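# Stack the 96-well plate from nest N1 onto N2

## Task

Lift the 96-well plate out of nest N1 and set it on top of the plate already in nest N2 so the two are fully nested and their A1 wells line up, with the bottom plate still lying flat in N2; then open the gripper and move the arm away.

## Robot and tools

Robot and frame. Two arms, left_arm and right_arm, each ending in a parallel gripper. All poses use one scene frame: origin on the table surface midway between the arms, +x pointing away from the arms over the table, +z upward, and left_arm on the +y side. Looking from the arms toward the table, N1 is the right-hand nest and N2 the left-hand one. Each plate has one clipped corner marking well A1, so the clipped corners must coincide after stacking. A gripper's fingers extend along its own +z axis and close along its own y axis. The reported end_effector_position is the midpoint between the finger pads, roughly 1 cm short of the fingertips. Printed hand positions can be slightly wrong, more so at long reach.

The row format (used by both motion tools). A row holds 16 plain numbers: left_arm x, y, z, qw, qx, qy, qz, opening, followed by the same eight for right_arm, always both arms even if one is idle. x, y, z are an absolute target position in metres and qw..qz an absolute target orientation quaternion, w first, both in the scene frame. Opening runs from -1 (closed) to +1 (fully open, 0.094 m). To keep an arm still, repeat its whole pose from the latest result plus the wanted opening. To hold an orientation steady, reuse the same quaternion you chose rather than the slightly drifting reported one.

execute_actions(actions): actions is a list of up to 15 actions; each action is a list of up to 15 rows; each row runs for one 1/30 s step, and if fewer than 15 rows are given the last one is repeated, so every action lasts 0.5 s. An empty list only returns the current state and images. A target lying more than 0.6 m from the gripper's current position along any of that gripper's axes gets the action rejected for both arms; a malformed action, or a first action failing that test against the last reported state, rejects the entire call with no motion. Per step, the commanded pose is limited to within 70 mm and 16 degrees of the measured pose, so a distant target may need several actions; after an action the arm only coasts to its last clipped pose. Joint friction can leave the gripper up to about 31 mm off, and very small requested moves may produce nothing.

move(target, speed, blocking): target is one 16-number row of absolute poses as above. Each gripper travels in a straight line toward its pose, all arms finishing together, taking 0.5 to 10 s (cut off at 10 s if longer). speed is the path top speed in m/s, 0.002 to 0.5, default 0.25; turning is capped at twice that in rad/s, taking the shorter rotation. Openings are applied when the move starts. Paths ignore obstacles and the other arm, grippers lag and may overshoot speed, and contacts hit harder at higher speed or with targets pushed deeper past the contact. With blocking=false the call returns after 0.5 s while motion continues; check with wait(0), and no new execute_actions or move is accepted until a result shows the move finished (or use stop). The result adds a move: line giving the outcome (done, off_target, moving, held, fault) and any limits (paced = the sent pose was clipped; held = a safety check blocked some steps, after which the arm may jump faster), plus each gripper's distance to its pose.

wait(seconds): 0 to 10; the robot keeps its last command, a running move continues, and it returns early when that move ends. stop(): brakes a running move (needs stopping room); fingers keep moving. zoom_image(camera, region): camera is one of cam_head_left, cam_head_right, cam_high, cam_low, cam_left_wrist, cam_right_wrist; region is [x0, y0, x1, y1] in that camera's pixels from the top-left, at most 504 x 504. Head, high and low cameras are 672x504; the two fisheye wrist cameras are 616x616. finished_scene(scene): pass the current scene's number to end it; irreversible, and the plate must already be stacked and released.

Reading results. The state line shows left_arm and right_arm poses. Hand target lines show what the controller is currently driving toward. grip_measured is the finger opening on the command scale (the last Joint positions value is the opening in metres); each gripper reads up to about 1 mm off. Torque lines are raw drive outputs with offsets and noise, not pure contact forces. Pose unreachable means a clearance check altered or blocked that arm's command; too close warnings treat each arm's mounting plate and its half of the rear frame as part of that arm. FAULT lines mean an arm was stopped. Camera calibration (K, distortion, T_world_to_cam) is supplied per camera and may be off by a few degrees and millimetres.

Gripping. To hold the plate, command an opening roughly 0.03 below the grip_measured value at contact; a smaller gap grips more gently. Pads can spike in force at first touch.

Things to avoid. Never let the plate drop more than a few millimetres; a small drop when placing is tolerated. Do not knock anything off the table, do not let the arms strike or press on each other, and avoid slamming or shoving hard into the plates or nests; the lower plate must stay flat in N2. Loose objects may occasionally be nudged by an outside disturbance, so recheck before placing. Long holds heat motors: MOTOR HOT appears at 75 °C, at 90 °C that arm halts for 10 s, and at 100 °C it loses power and drops what it holds. Any stop wastes time, so keep holds short and motions smooth.

Each tool is called after ">>>" as name([rows], argument=value, ...), one row to a line, values as JSON.

## Session

>>> execute_actions(actions=[])

Scene clock: 0.00 s.
left_arm: end_effector_position=(+0.3668, +0.5244, +0.1199) grip_measured=+1.000 end_effector_quat_wxyz=(+0.326, +0.914, -0.137, +0.199) | right_arm: end_effector_position=(+0.5566, -0.0961, +0.3359) grip_measured=+1.000 end_effector_quat_wxyz=(-0.063, +0.718, +0.495, +0.485)
Joint positions: left_arm=[ 0.673  1.531  1.75  -1.347  0.379 -2.053  0.094] | right_arm=[ 0.743  2.057  1.769 -0.417  0.425  2.035  0.094]
Joint velocities: left_arm=[-0.007  0.012 -0.007 -0.081 -0.022  0.022  0.   ] | right_arm=[-0.007 -0.007  0.017  0.022  0.007 -0.066  0.   ]
Joint torques (N m, as the arm reports them, + toward a larger angle): no reading
Hand target (left_arm): +0.367, +0.524, +0.120; +0.326, +0.914, -0.137, +0.199
Hand target (right_arm): +0.557, -0.096, +0.336; -0.063, +0.718, +0.495, +0.485
camera_calibration (this result's frames):
cam_left_wrist: T_world_to_cam=[[0.422533, 0.757252, -0.498032, -0.504775], [0.350271, 0.370368, 0.860313, -0.424193], [0.835928, -0.537956, -0.108751, 0.112595], [0, 0, 0, 1]] pos_world=[0.267745, 0.59992, 0.125789]
cam_right_wrist: T_world_to_cam=[[-0.768225, 0.622257, -0.15042, 0.527199], [-0.152945, 0.0497624, 0.986981, -0.211875], [0.621641, 0.781229, 0.0569425, -0.175334], [0, 0, 0, 1]] pos_world=[0.481597, -0.180534, 0.298401]

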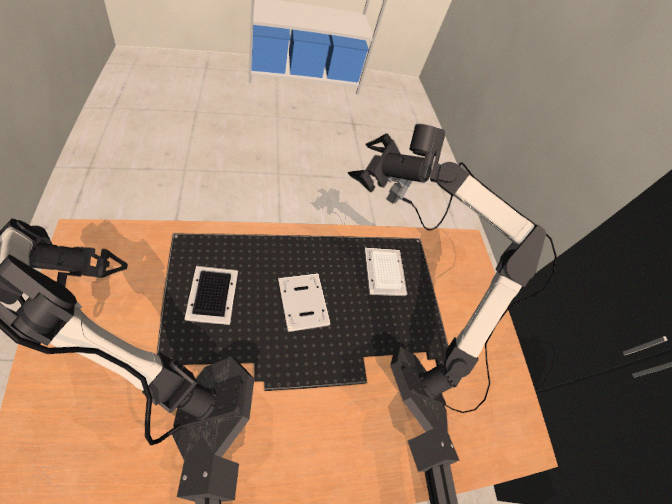

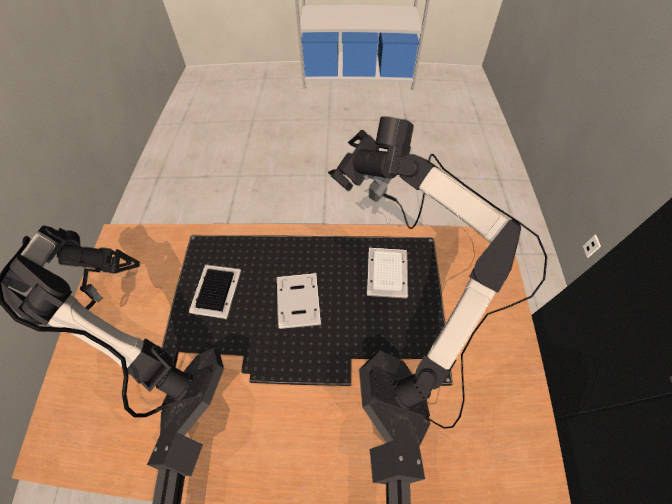

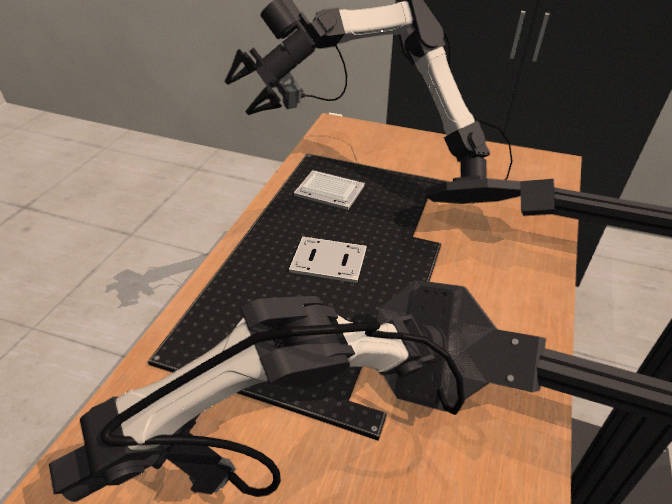

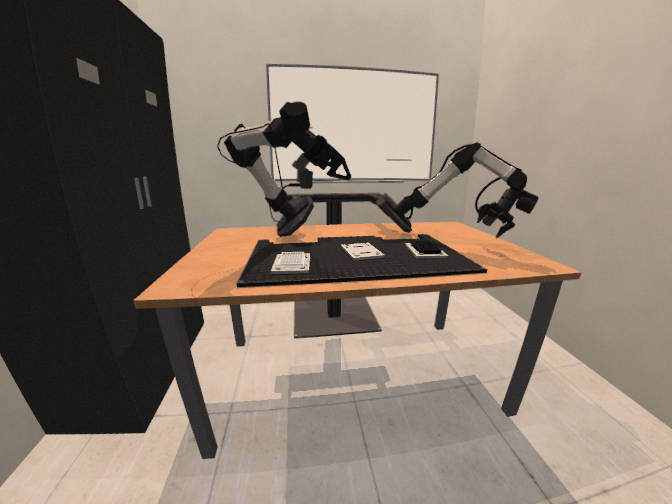

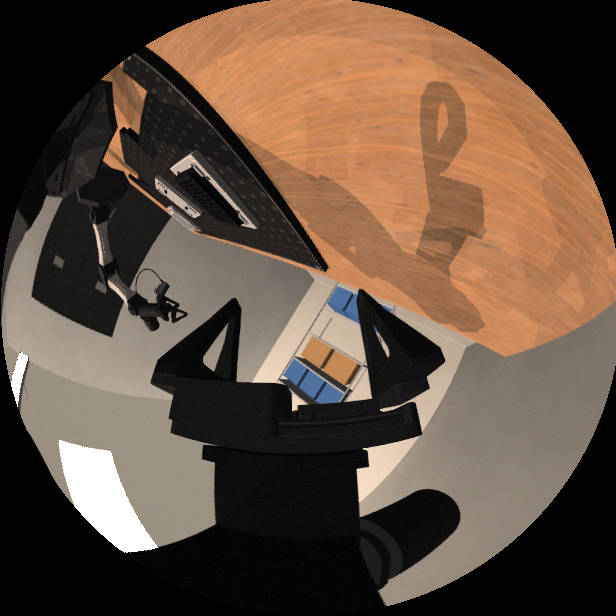

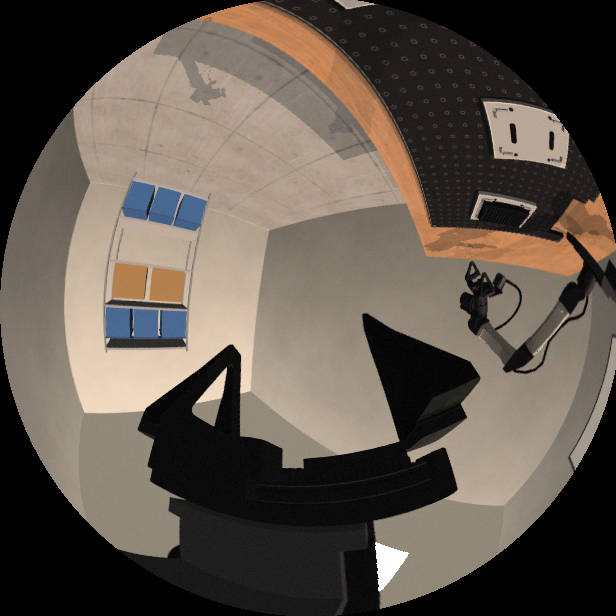

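>>> zoom_image(camera="cam_head_right", region=[350,240,430,310])

>>> zoom_image(camera="cam_head_left", region=[170,260,250,330])

>>> zoom_image(camera="cam_head_right", region=[180,240,350,350])

Region (350, 240, 430, 310) of cam_head_right's 672x504 image, scaled by 6.300, with more detail than that image has; it fills the top 441 rows of this view, and the rest is white.

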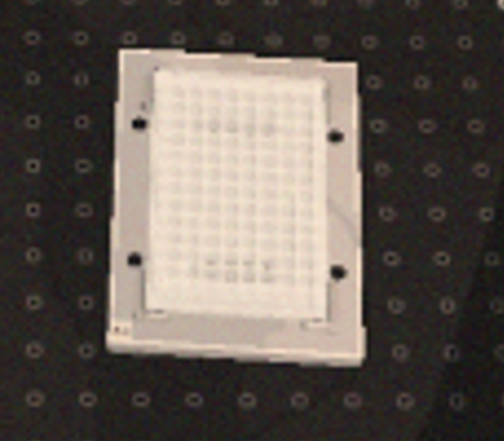

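Region (170, 260, 250, 330) of cam_head_left's 672x504 image, scaled by 6.300, with more detail than that image has; it fills the top 441 rows of this view, and the rest is white.

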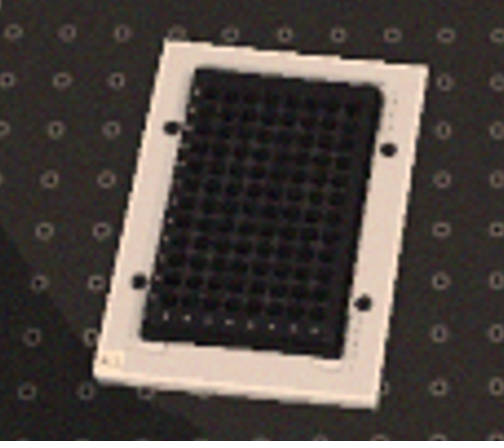

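Region (180, 240, 350, 350) of cam_head_right's 672x504 image, scaled by 2.965, with more detail than that image has; it fills the top 326 rows of this view, and the rest is white.

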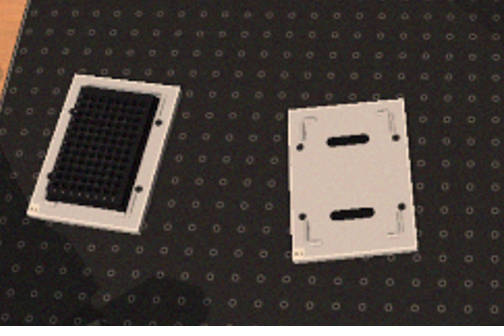

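>>> move(target=[0.33,0.42,0.16,0,0.643,-0.766,0,1,0.39,-0.24,0.13,0,0.035,0.999,0,1], speed=0.4)

>>> move(target=[0.322,0.275,0.09,0,0.078,0.997,0,1,0.39,-0.24,0.075,0,0.035,0.999,0,1], speed=0.4)

Scene clock: 20.20 s.
left_arm: end_effector_position=(+0.3344, +0.4193, +0.1598) grip_measured=+1.000 end_effector_quat_wxyz=(-0.006, -0.652, +0.758, -0.011) | right_arm: end_effector_position=(+0.3938, -0.2389, +0.1357) grip_measured=+1.000 end_effector_quat_wxyz=(-0.008, +0.038, +0.999, +0.014)
Joint positions: left_arm=[-0.23   1.382  1.34  -1.347 -0.762 -1.594  0.094] | right_arm=[ 0.532  1.989  1.524 -1.241  0.759  0.619  0.094]
Joint velocities: left_arm=[-0.002  0.007 -0.012  0.022 -0.095  0.007  0.   ] | right_arm=[-0.007 -0.017 -0.017  0.037  0.051 -0.051  0.   ]
Joint torques (N m, as the arm reports them, + toward a larger angle): left_arm=[-4.6  -5.41  2.9   0.4  -0.22  0.06] | right_arm=[ 6.69 -8.58  3.54  0.32  0.06 -0.22]
Hand target (left_arm): +0.331, +0.421, +0.160; +0.001, -0.648, +0.761, -0.010
Hand target (right_arm): +0.391, -0.244, +0.131; -0.010, +0.035, +0.999, +0.007
Off the commanded pose (left_arm): 0.004 m, 2 deg.
Off the commanded pose (right_arm): 0.007 m, 2 deg.
move: done
camera_calibration (this result's frames):
cam_left_wrist: T_world_to_cam=[[0.978453, -0.203661, 0.0339325, -0.259645], [-0.155741, -0.620122, 0.768891, 0.190862], [-0.135551, -0.757608, -0.638479, 0.589115], [0, 0, 0, 1]] pos_world=[0.363631, 0.511796, 0.238196]
cam_right_wrist: T_world_to_cam=[[-0.33161, -0.942879, 0.0318265, -0.109661], [-0.746849, 0.282979, 0.60178, 0.309763], [-0.576413, 0.175787, -0.798027, 0.492056], [0, 0, 0, 1]] pos_world=[0.478609, -0.277551, 0.209754]

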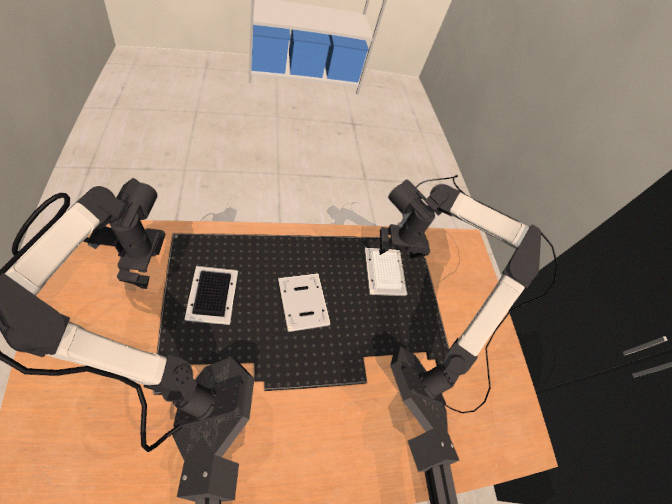

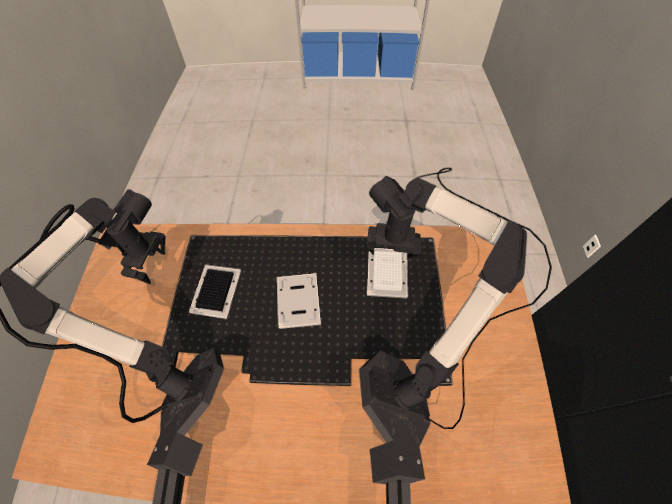

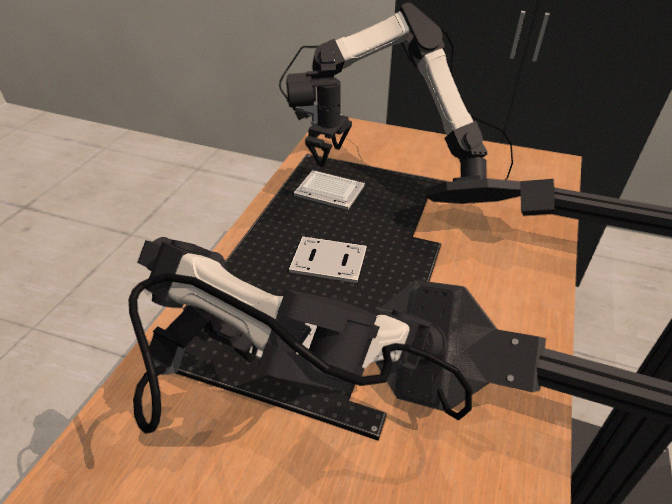

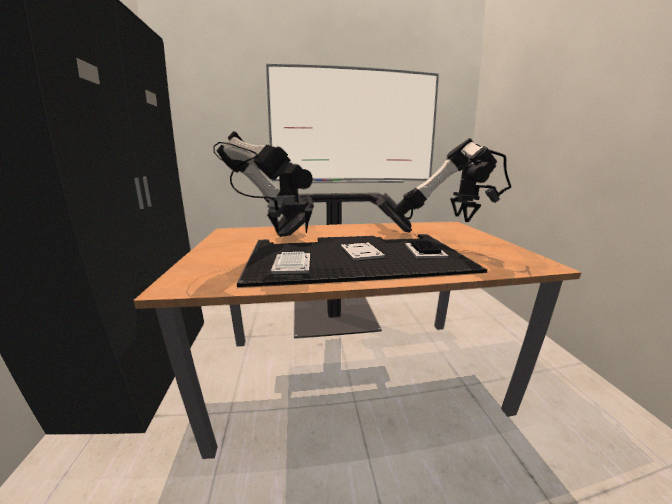

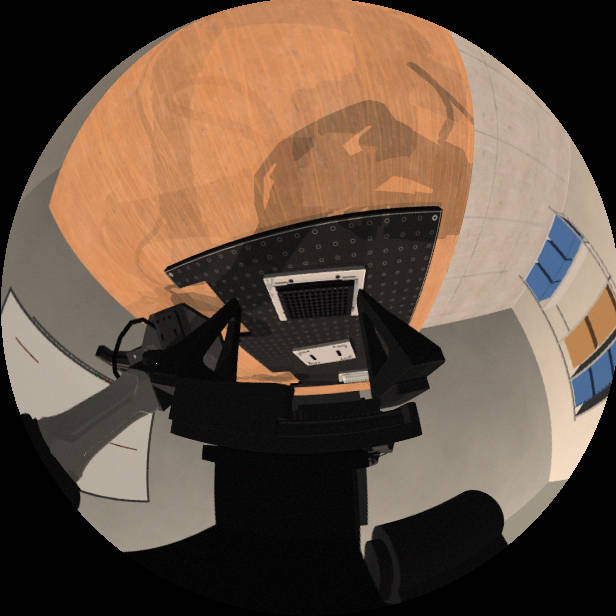

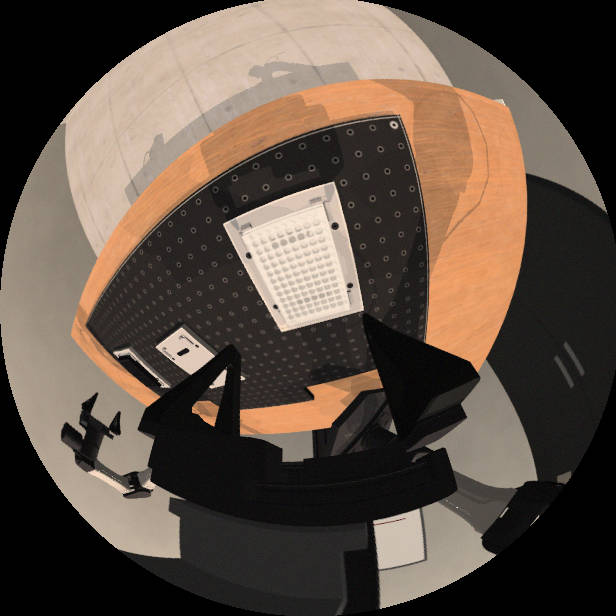

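Scene clock: 22.80 s.
left_arm: end_effector_position=(+0.3285, +0.2780, +0.0962) grip_measured=+1.000 end_effector_quat_wxyz=(+0.003, +0.063, +0.998, -0.009) | right_arm: end_effector_position=(+0.3952, -0.2359, +0.0809) grip_measured=+1.000 end_effector_quat_wxyz=(+0.005, +0.040, +0.999, +0.009)
Joint positions: left_arm=[-0.426  1.671  1.058 -0.969 -0.785 -0.322  0.094] | right_arm=[ 0.434  1.989  1.351 -0.947  0.788  0.469  0.094]
Joint velocities: left_arm=[ 0.017 -0.017 -0.002 -0.007 -0.007 -0.066  0.   ] | right_arm=[-0.002  0.007 -0.007  0.022 -0.051 -0.022  0.   ]
Joint torques (N m, as the arm reports them, + toward a larger angle): left_arm=[-6.33 -3.32  2.58  0.64 -0.14  0.04] | right_arm=[ 6.71 -8.34  3.3   0.37  0.08 -0.23]
Hand target (left_arm): +0.323, +0.274, +0.091; +0.001, +0.078, +0.997, -0.003
Hand target (right_arm): +0.390, -0.240, +0.075; -0.000, +0.035, +0.999, +0.001
Off the commanded pose (left_arm): 0.009 m, 2 deg.
Off the commanded pose (right_arm): 0.009 m, 1 deg.
move: done
camera_calibration (this result's frames):
cam_left_wrist: T_world_to_cam=[[-0.181623, -0.982475, 0.041907, 0.316345], [-0.646202, 0.151364, 0.748005, 0.0998886], [-0.74124, 0.108775, -0.662368, 0.401023], [0, 0, 0, 1]] pos_world=[0.419258, 0.25206, 0.177651]
cam_right_wrist: T_world_to_cam=[[-0.337225, -0.94085, 0.0328684, -0.102105], [-0.760696, 0.292889, 0.579274, 0.352552], [-0.554637, 0.170342, -0.81447, 0.439975], [0, 0, 0, 1]] pos_world=[0.477778, -0.274271, 0.157478]

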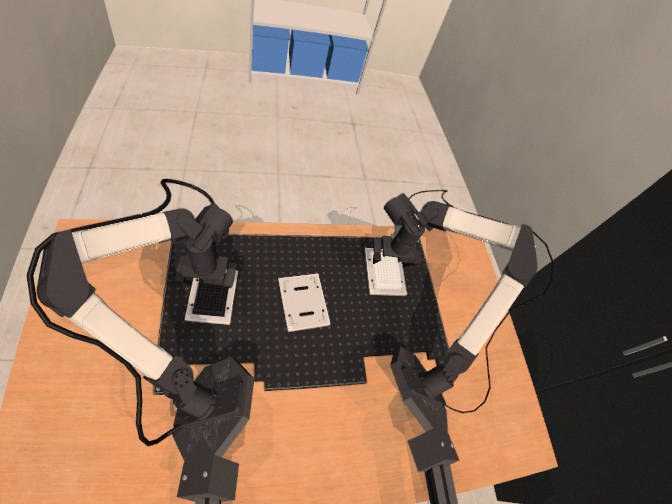

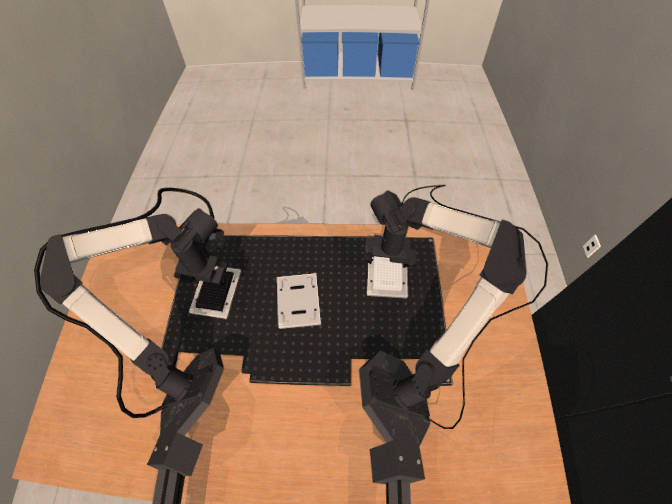

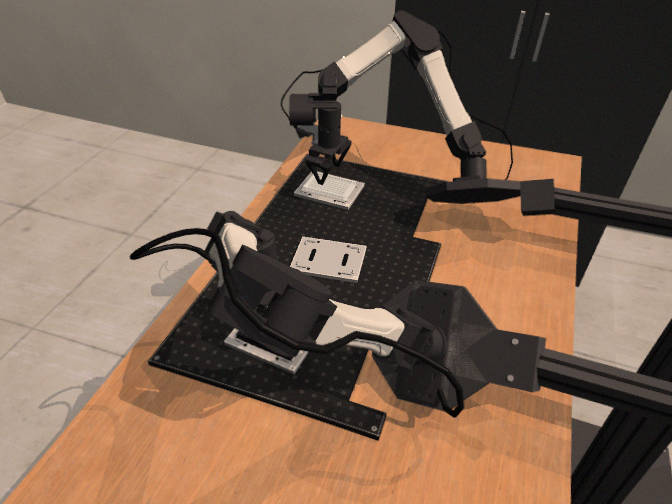

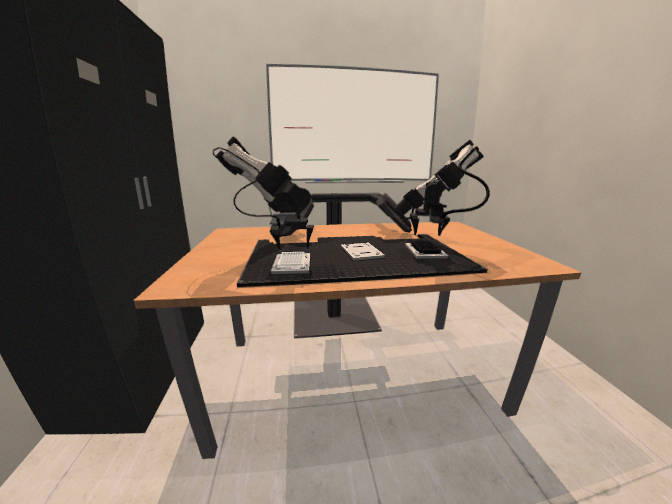

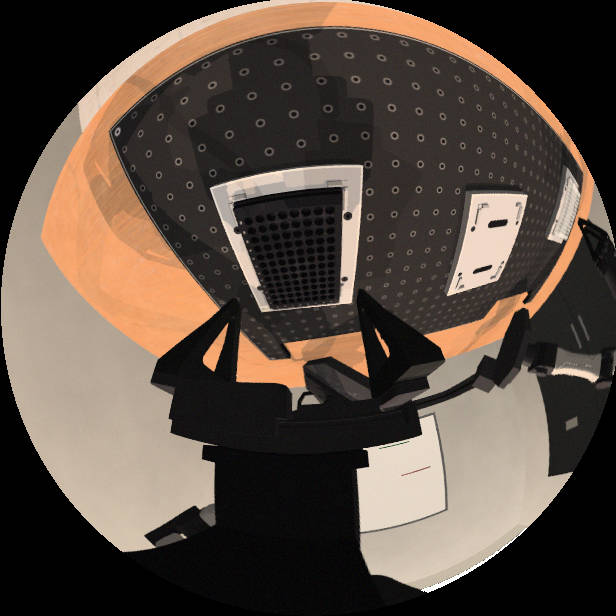

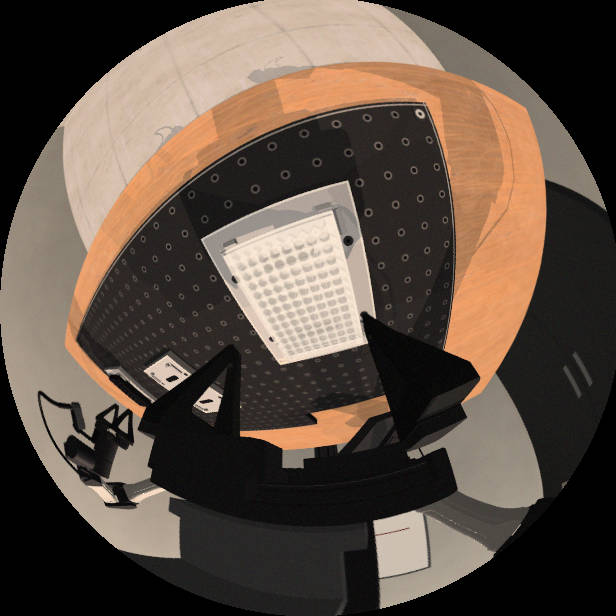

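>>> move(target=[0.322,0.277,0.058,0,0.05,0.999,0,1,0.39,-0.243,0.05,0,0.015,1,0,1], speed=0.1)

>>> zoom_image(camera="cam_right_wrist", region=[170,170,420,420])

>>> zoom_image(camera="cam_left_wrist", region=[170,140,420,390])

Scene clock: 29.23 s.
left_arm: end_effector_position=(+0.3293, +0.2804, +0.0678) grip_measured=+1.000 end_effector_quat_wxyz=(+0.009, +0.037, +0.999, -0.007) | right_arm: end_effector_position=(+0.3968, -0.2414, +0.0571) grip_measured=+1.000 end_effector_quat_wxyz=(+0.007, +0.024, +1.000, +0.009)
Joint positions: left_arm=[-0.35   1.671  0.975 -0.796 -0.79  -0.256  0.094] | right_arm=[ 0.376  1.989  1.296 -0.828  0.789  0.352  0.094]
Joint velocities: left_arm=[ 0.012 -0.007 -0.002 -0.007  0.007 -0.022  0.   ] | right_arm=[ 0.007 -0.012 -0.002 -0.037  0.022 -0.066  0.   ]
Joint torques (N m, as the arm reports them, + toward a larger angle): left_arm=[-5.22 -2.71  2.47  0.65 -0.14  0.06] | right_arm=[ 6.88 -7.87  3.09  0.38  0.07 -0.21]
Hand target (left_arm): +0.322, +0.278, +0.058; -0.001, +0.050, +0.999, +0.001
Hand target (right_arm): +0.390, -0.243, +0.050; -0.000, +0.015, +1.000, +0.001
Off the commanded pose (left_arm): 0.013 m, 2 deg.
Off the commanded pose (right_arm): 0.010 m, 2 deg.
move: off_target (left_arm)
camera_calibration (this result's frames):
cam_left_wrist: T_world_to_cam=[[-0.130923, -0.990679, 0.0376004, 0.30597], [-0.661434, 0.115538, 0.741051, 0.136795], [-0.738488, 0.0721508, -0.670395, 0.3925], [0, 0, 0, 1]] pos_world=[0.420396, 0.258994, 0.150254]
cam_right_wrist: T_world_to_cam=[[-0.307091, -0.951122, 0.0326016, -0.12036], [-0.772351, 0.269093, 0.575381, 0.368289], [-0.55603, 0.151514, -0.817235, 0.418649], [0, 0, 0, 1]] pos_world=[0.480268, -0.277012, 0.134152]

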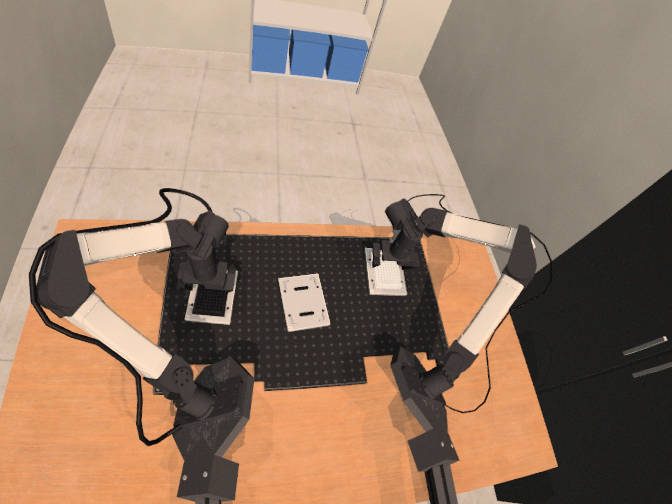

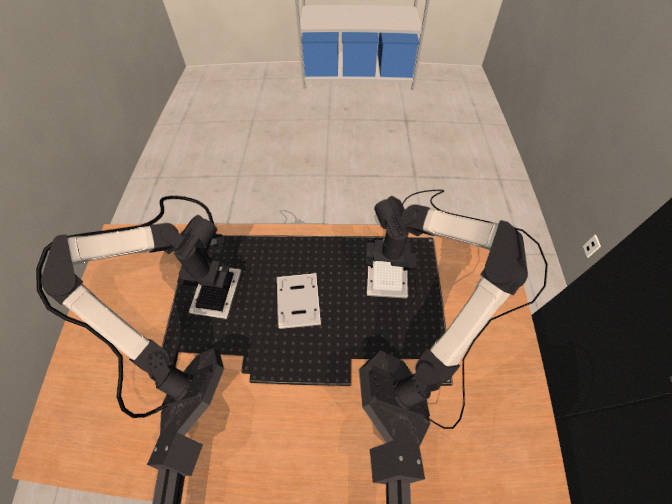

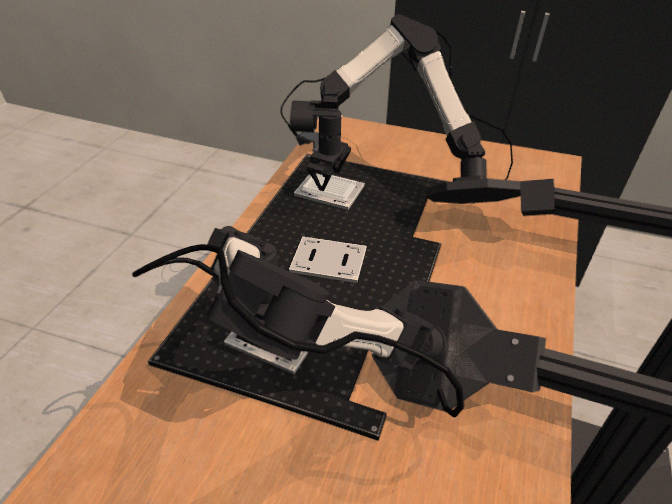

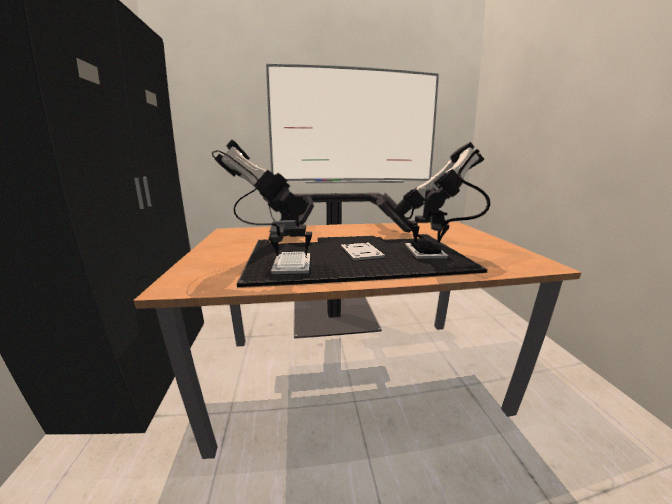

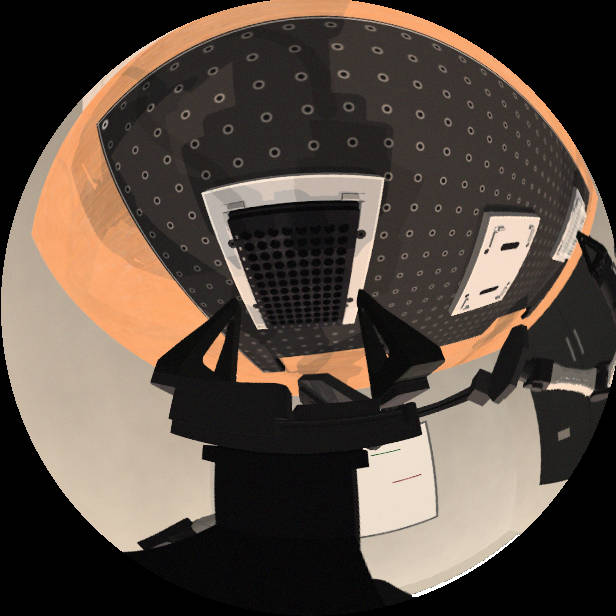

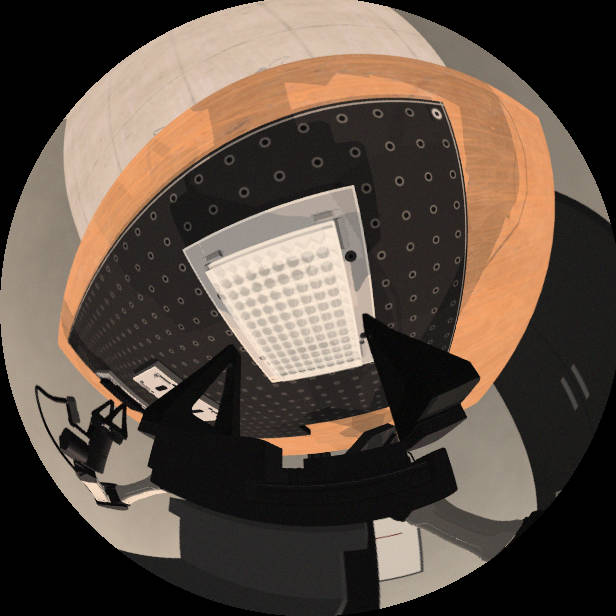

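Region (170, 170, 420, 420) of cam_right_wrist's 616x616 image, scaled by 2.016, with more detail than that image has.

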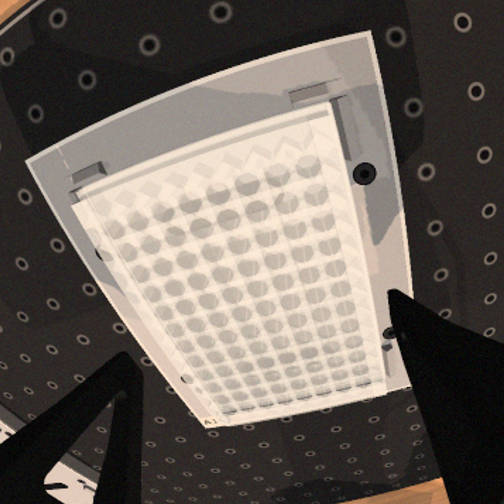

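Region (170, 140, 420, 390) of cam_left_wrist's 616x616 image, scaled by 2.016, with more detail than that image has.

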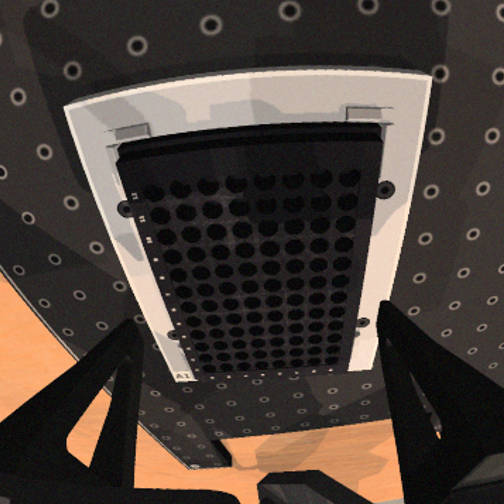

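>>> move(target=[0.322,0.277,0.039,0,0.055,0.998,0,1,0.39,-0.243,0.028,0,0.02,1,0,1], speed=0.05)

>>> zoom_image(camera="cam_right_wrist", region=[170,170,420,420])

>>> zoom_image(camera="cam_left_wrist", region=[170,140,420,390])

Scene clock: 38.10 s.
left_arm: end_effector_position=(+0.3291, +0.2794, +0.0472) grip_measured=+1.000 end_effector_quat_wxyz=(+0.008, +0.045, +0.999, -0.005) | right_arm: end_effector_position=(+0.3986, -0.2437, +0.0376) grip_measured=+1.000 end_effector_quat_wxyz=(+0.011, +0.032, +0.999, +0.008)
Joint positions: left_arm=[-0.302  1.697  0.933 -0.685 -0.79  -0.176  0.094] | right_arm=[ 0.333  1.998  1.254 -0.723  0.789  0.298  0.094]
Joint velocities: left_arm=[ 0.002 -0.007  0.002  0.051 -0.022 -0.007  0.   ] | right_arm=[-0.002  0.007 -0.002 -0.022 -0.007 -0.007  0.   ]
Joint torques (N m, as the arm reports them, + toward a larger angle): left_arm=[-5.17 -3.38  2.28  0.65 -0.09  0.06] | right_arm=[ 6.72 -7.05  3.    0.39  0.05 -0.23]
Hand target (left_arm): +0.322, +0.277, +0.039; -0.000, +0.055, +0.998, +0.001
Hand target (right_arm): +0.390, -0.243, +0.028; -0.000, +0.020, +1.000, +0.001
Off the commanded pose (left_arm): 0.011 m, 2 deg.
Off the commanded pose (right_arm): 0.013 m, 2 deg.
move: off_target (left_arm, right_arm)
camera_calibration (this result's frames):
cam_left_wrist: T_world_to_cam=[[-0.146837, -0.988644, 0.0319733, 0.310617], [-0.658127, 0.121776, 0.742994, 0.149117], [-0.73845, 0.0880562, -0.668534, 0.374016], [0, 0, 0, 1]] pos_world=[0.419939, 0.255996, 0.129318]
cam_right_wrist: T_world_to_cam=[[-0.321656, -0.946353, 0.0308955, -0.114292], [-0.772794, 0.281239, 0.568941, 0.384842], [-0.547107, 0.159127, -0.821798, 0.40251], [0, 0, 0, 1]] pos_world=[0.480857, -0.280443, 0.115361]

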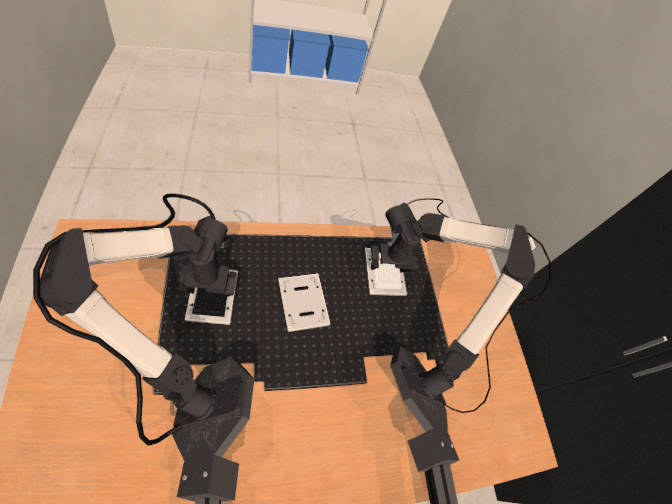

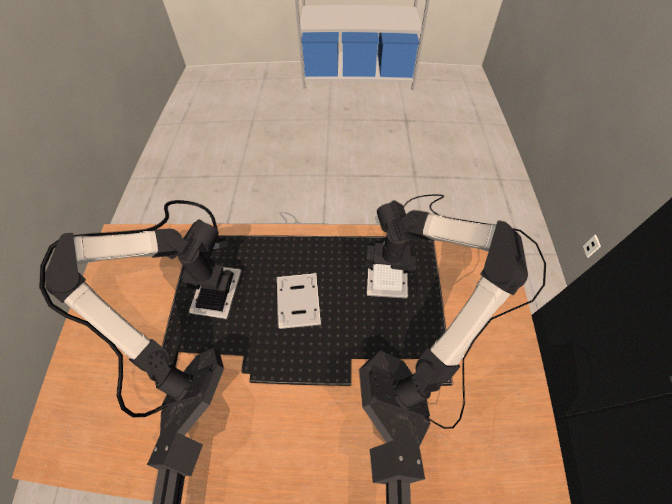

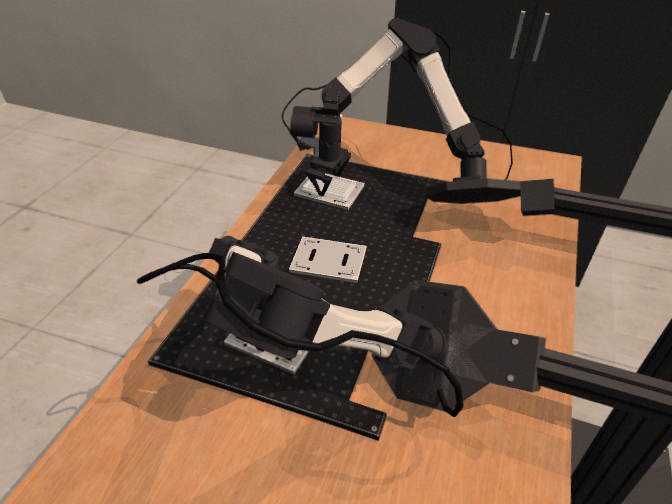

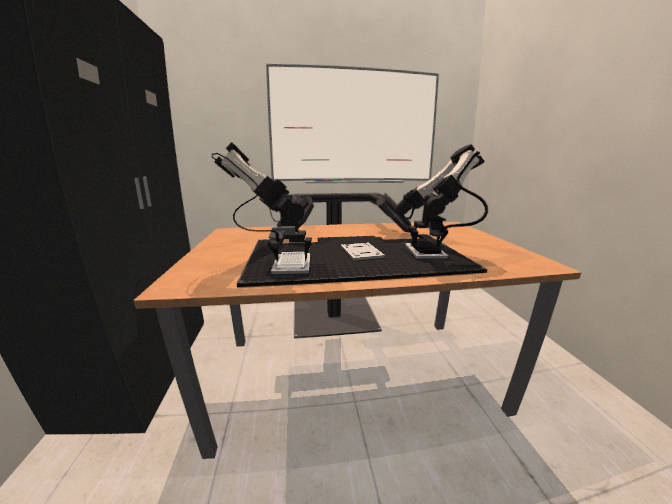

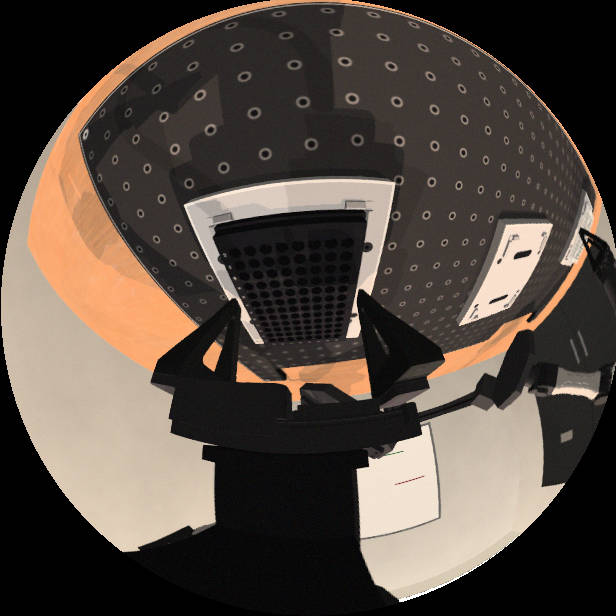

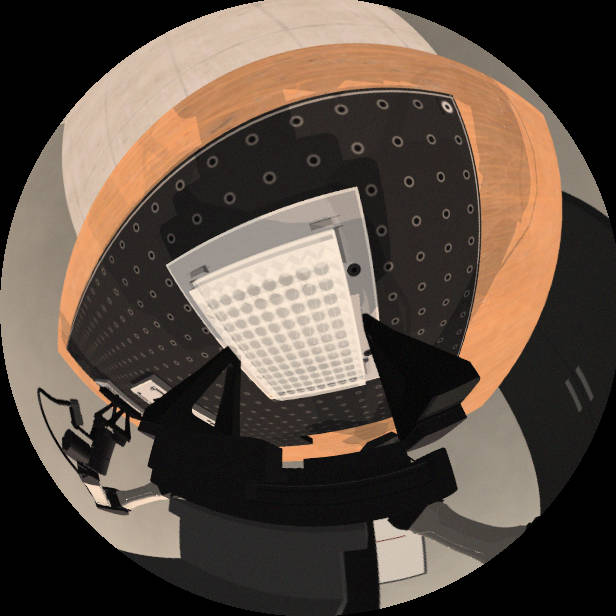

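Region (170, 170, 420, 420) of cam_right_wrist's 616x616 image, scaled by 2.016, with more detail than that image has.

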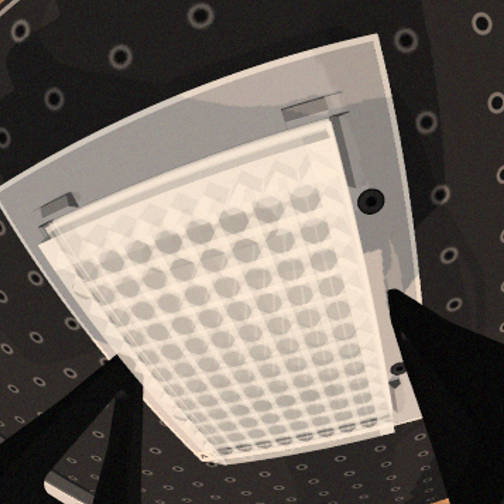

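Region (170, 140, 420, 390) of cam_left_wrist's 616x616 image, scaled by 2.016, with more detail than that image has.

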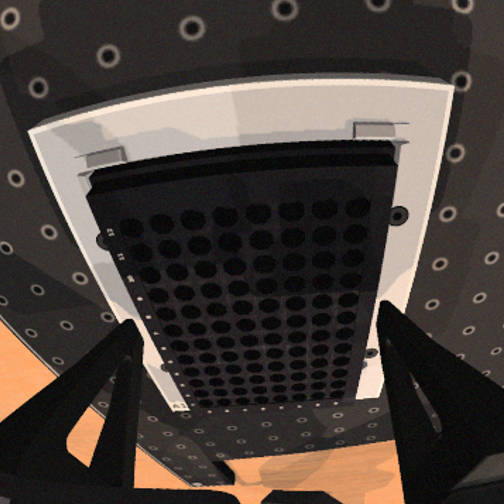

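>>> move(target=[0.322,0.277,0.039,0,0.055,0.998,0,0.71,0.39,-0.236,0.026,0,0.01,1,0,1], speed=0.02)

>>> zoom_image(camera="cam_right_wrist", region=[170,170,420,420])

>>> zoom_image(camera="cam_left_wrist", region=[170,140,420,390])

Scene clock: 44.17 s.
left_arm: end_effector_position=(+0.3294, +0.2778, +0.0474) grip_measured=+0.722 end_effector_quat_wxyz=(+0.008, +0.045, +0.999, -0.008) | right_arm: end_effector_position=(+0.3973, -0.2407, +0.0344) grip_measured=+1.000 end_effector_quat_wxyz=(+0.009, +0.026, +1.000, +0.007)
Joint positions: left_arm=[-0.303  1.697  0.933 -0.681 -0.783 -0.174  0.081] | right_arm=[ 0.333  2.012  1.254 -0.718  0.79   0.294  0.094]
Joint velocities: left_arm=[ 0.002 -0.002 -0.007 -0.007  0.022 -0.037 -0.001] | right_arm=[-0.007  0.017 -0.002 -0.037 -0.095  0.007  0.   ]
Joint torques (N m, as the arm reports them, + toward a larger angle): left_arm=[-5.1  -3.45  2.14  0.66 -0.14  0.06] | right_arm=[ 7.69 -6.4   3.32  0.42  0.06 -0.26]
Hand target (left_arm): +0.322, +0.277, +0.039; -0.000, +0.055, +0.998, -0.000
Hand target (right_arm): +0.390, -0.236, +0.026; -0.001, +0.010, +1.000, +0.000
Off the commanded pose (left_arm): 0.011 m, 2 deg.
Off the commanded pose (right_arm): 0.012 m, 2 deg.
move: off_target (left_arm, right_arm)
camera_calibration (this result's frames):
cam_left_wrist: T_world_to_cam=[[-0.146613, -0.9884, 0.0396134, 0.308617], [-0.658848, 0.127443, 0.741402, 0.148152], [-0.737851, 0.0826, -0.669891, 0.375923], [0, 0, 0, 1]] pos_world=[0.420232, 0.255105, 0.129762]
cam_right_wrist: T_world_to_cam=[[-0.311295, -0.949652, 0.0354452, -0.116899], [-0.772438, 0.274579, 0.572666, 0.383008], [-0.553566, 0.150889, -0.819022, 0.39912], [0, 0, 0, 1]] pos_world=[0.480399, -0.276402, 0.111697]

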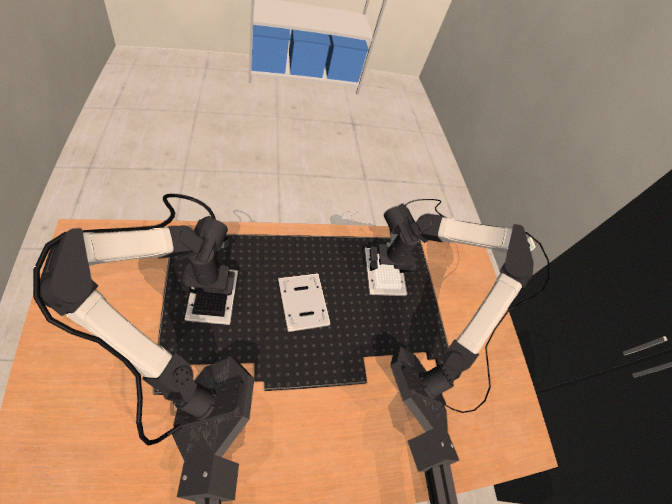

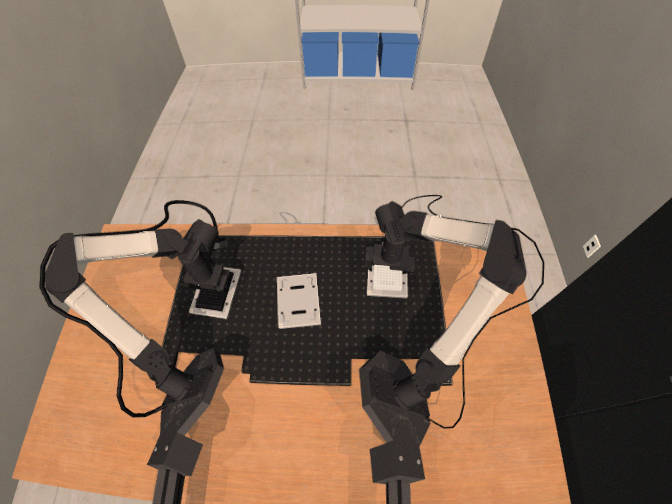

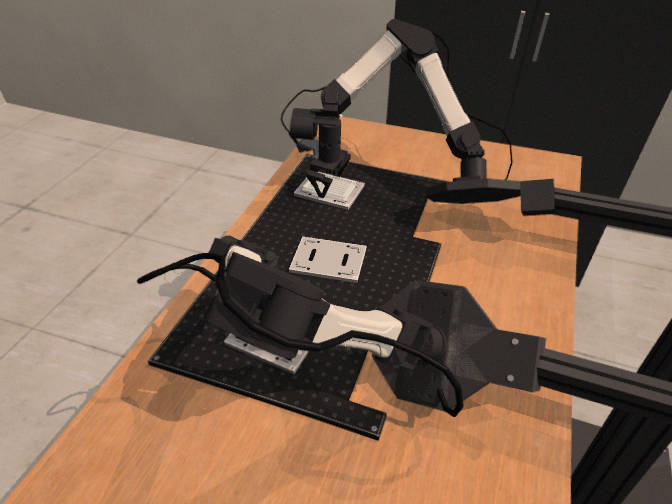

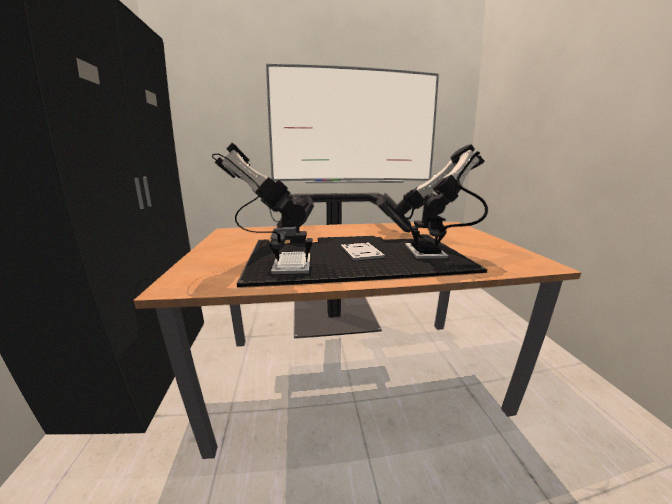

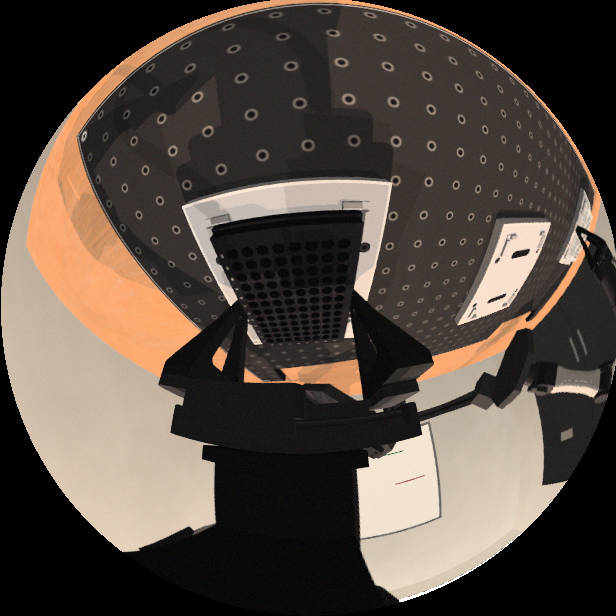

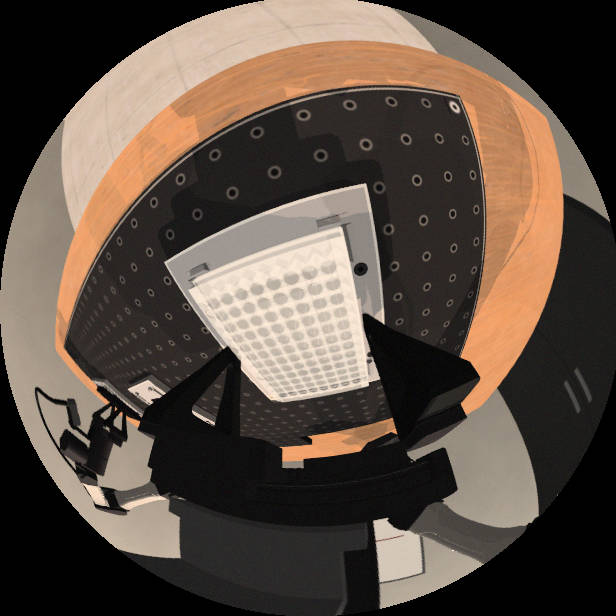

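Region (170, 170, 420, 420) of cam_right_wrist's 616x616 image, scaled by 2.016, with more detail than that image has.

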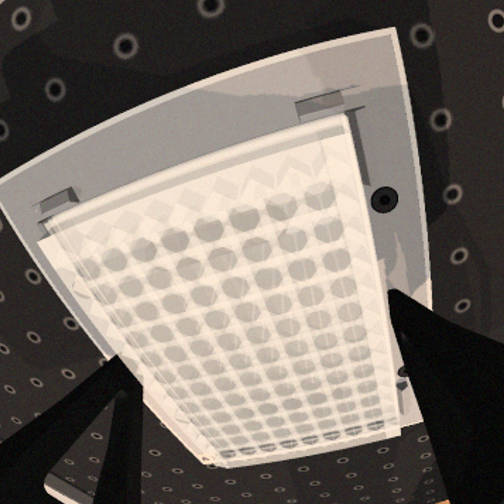

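Region (170, 140, 420, 390) of cam_left_wrist's 616x616 image, scaled by 2.016, with more detail than that image has.

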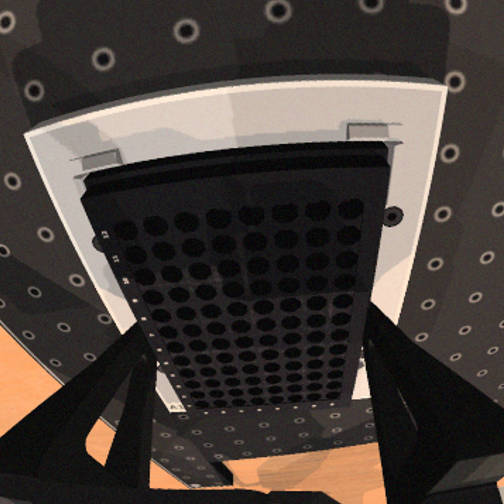

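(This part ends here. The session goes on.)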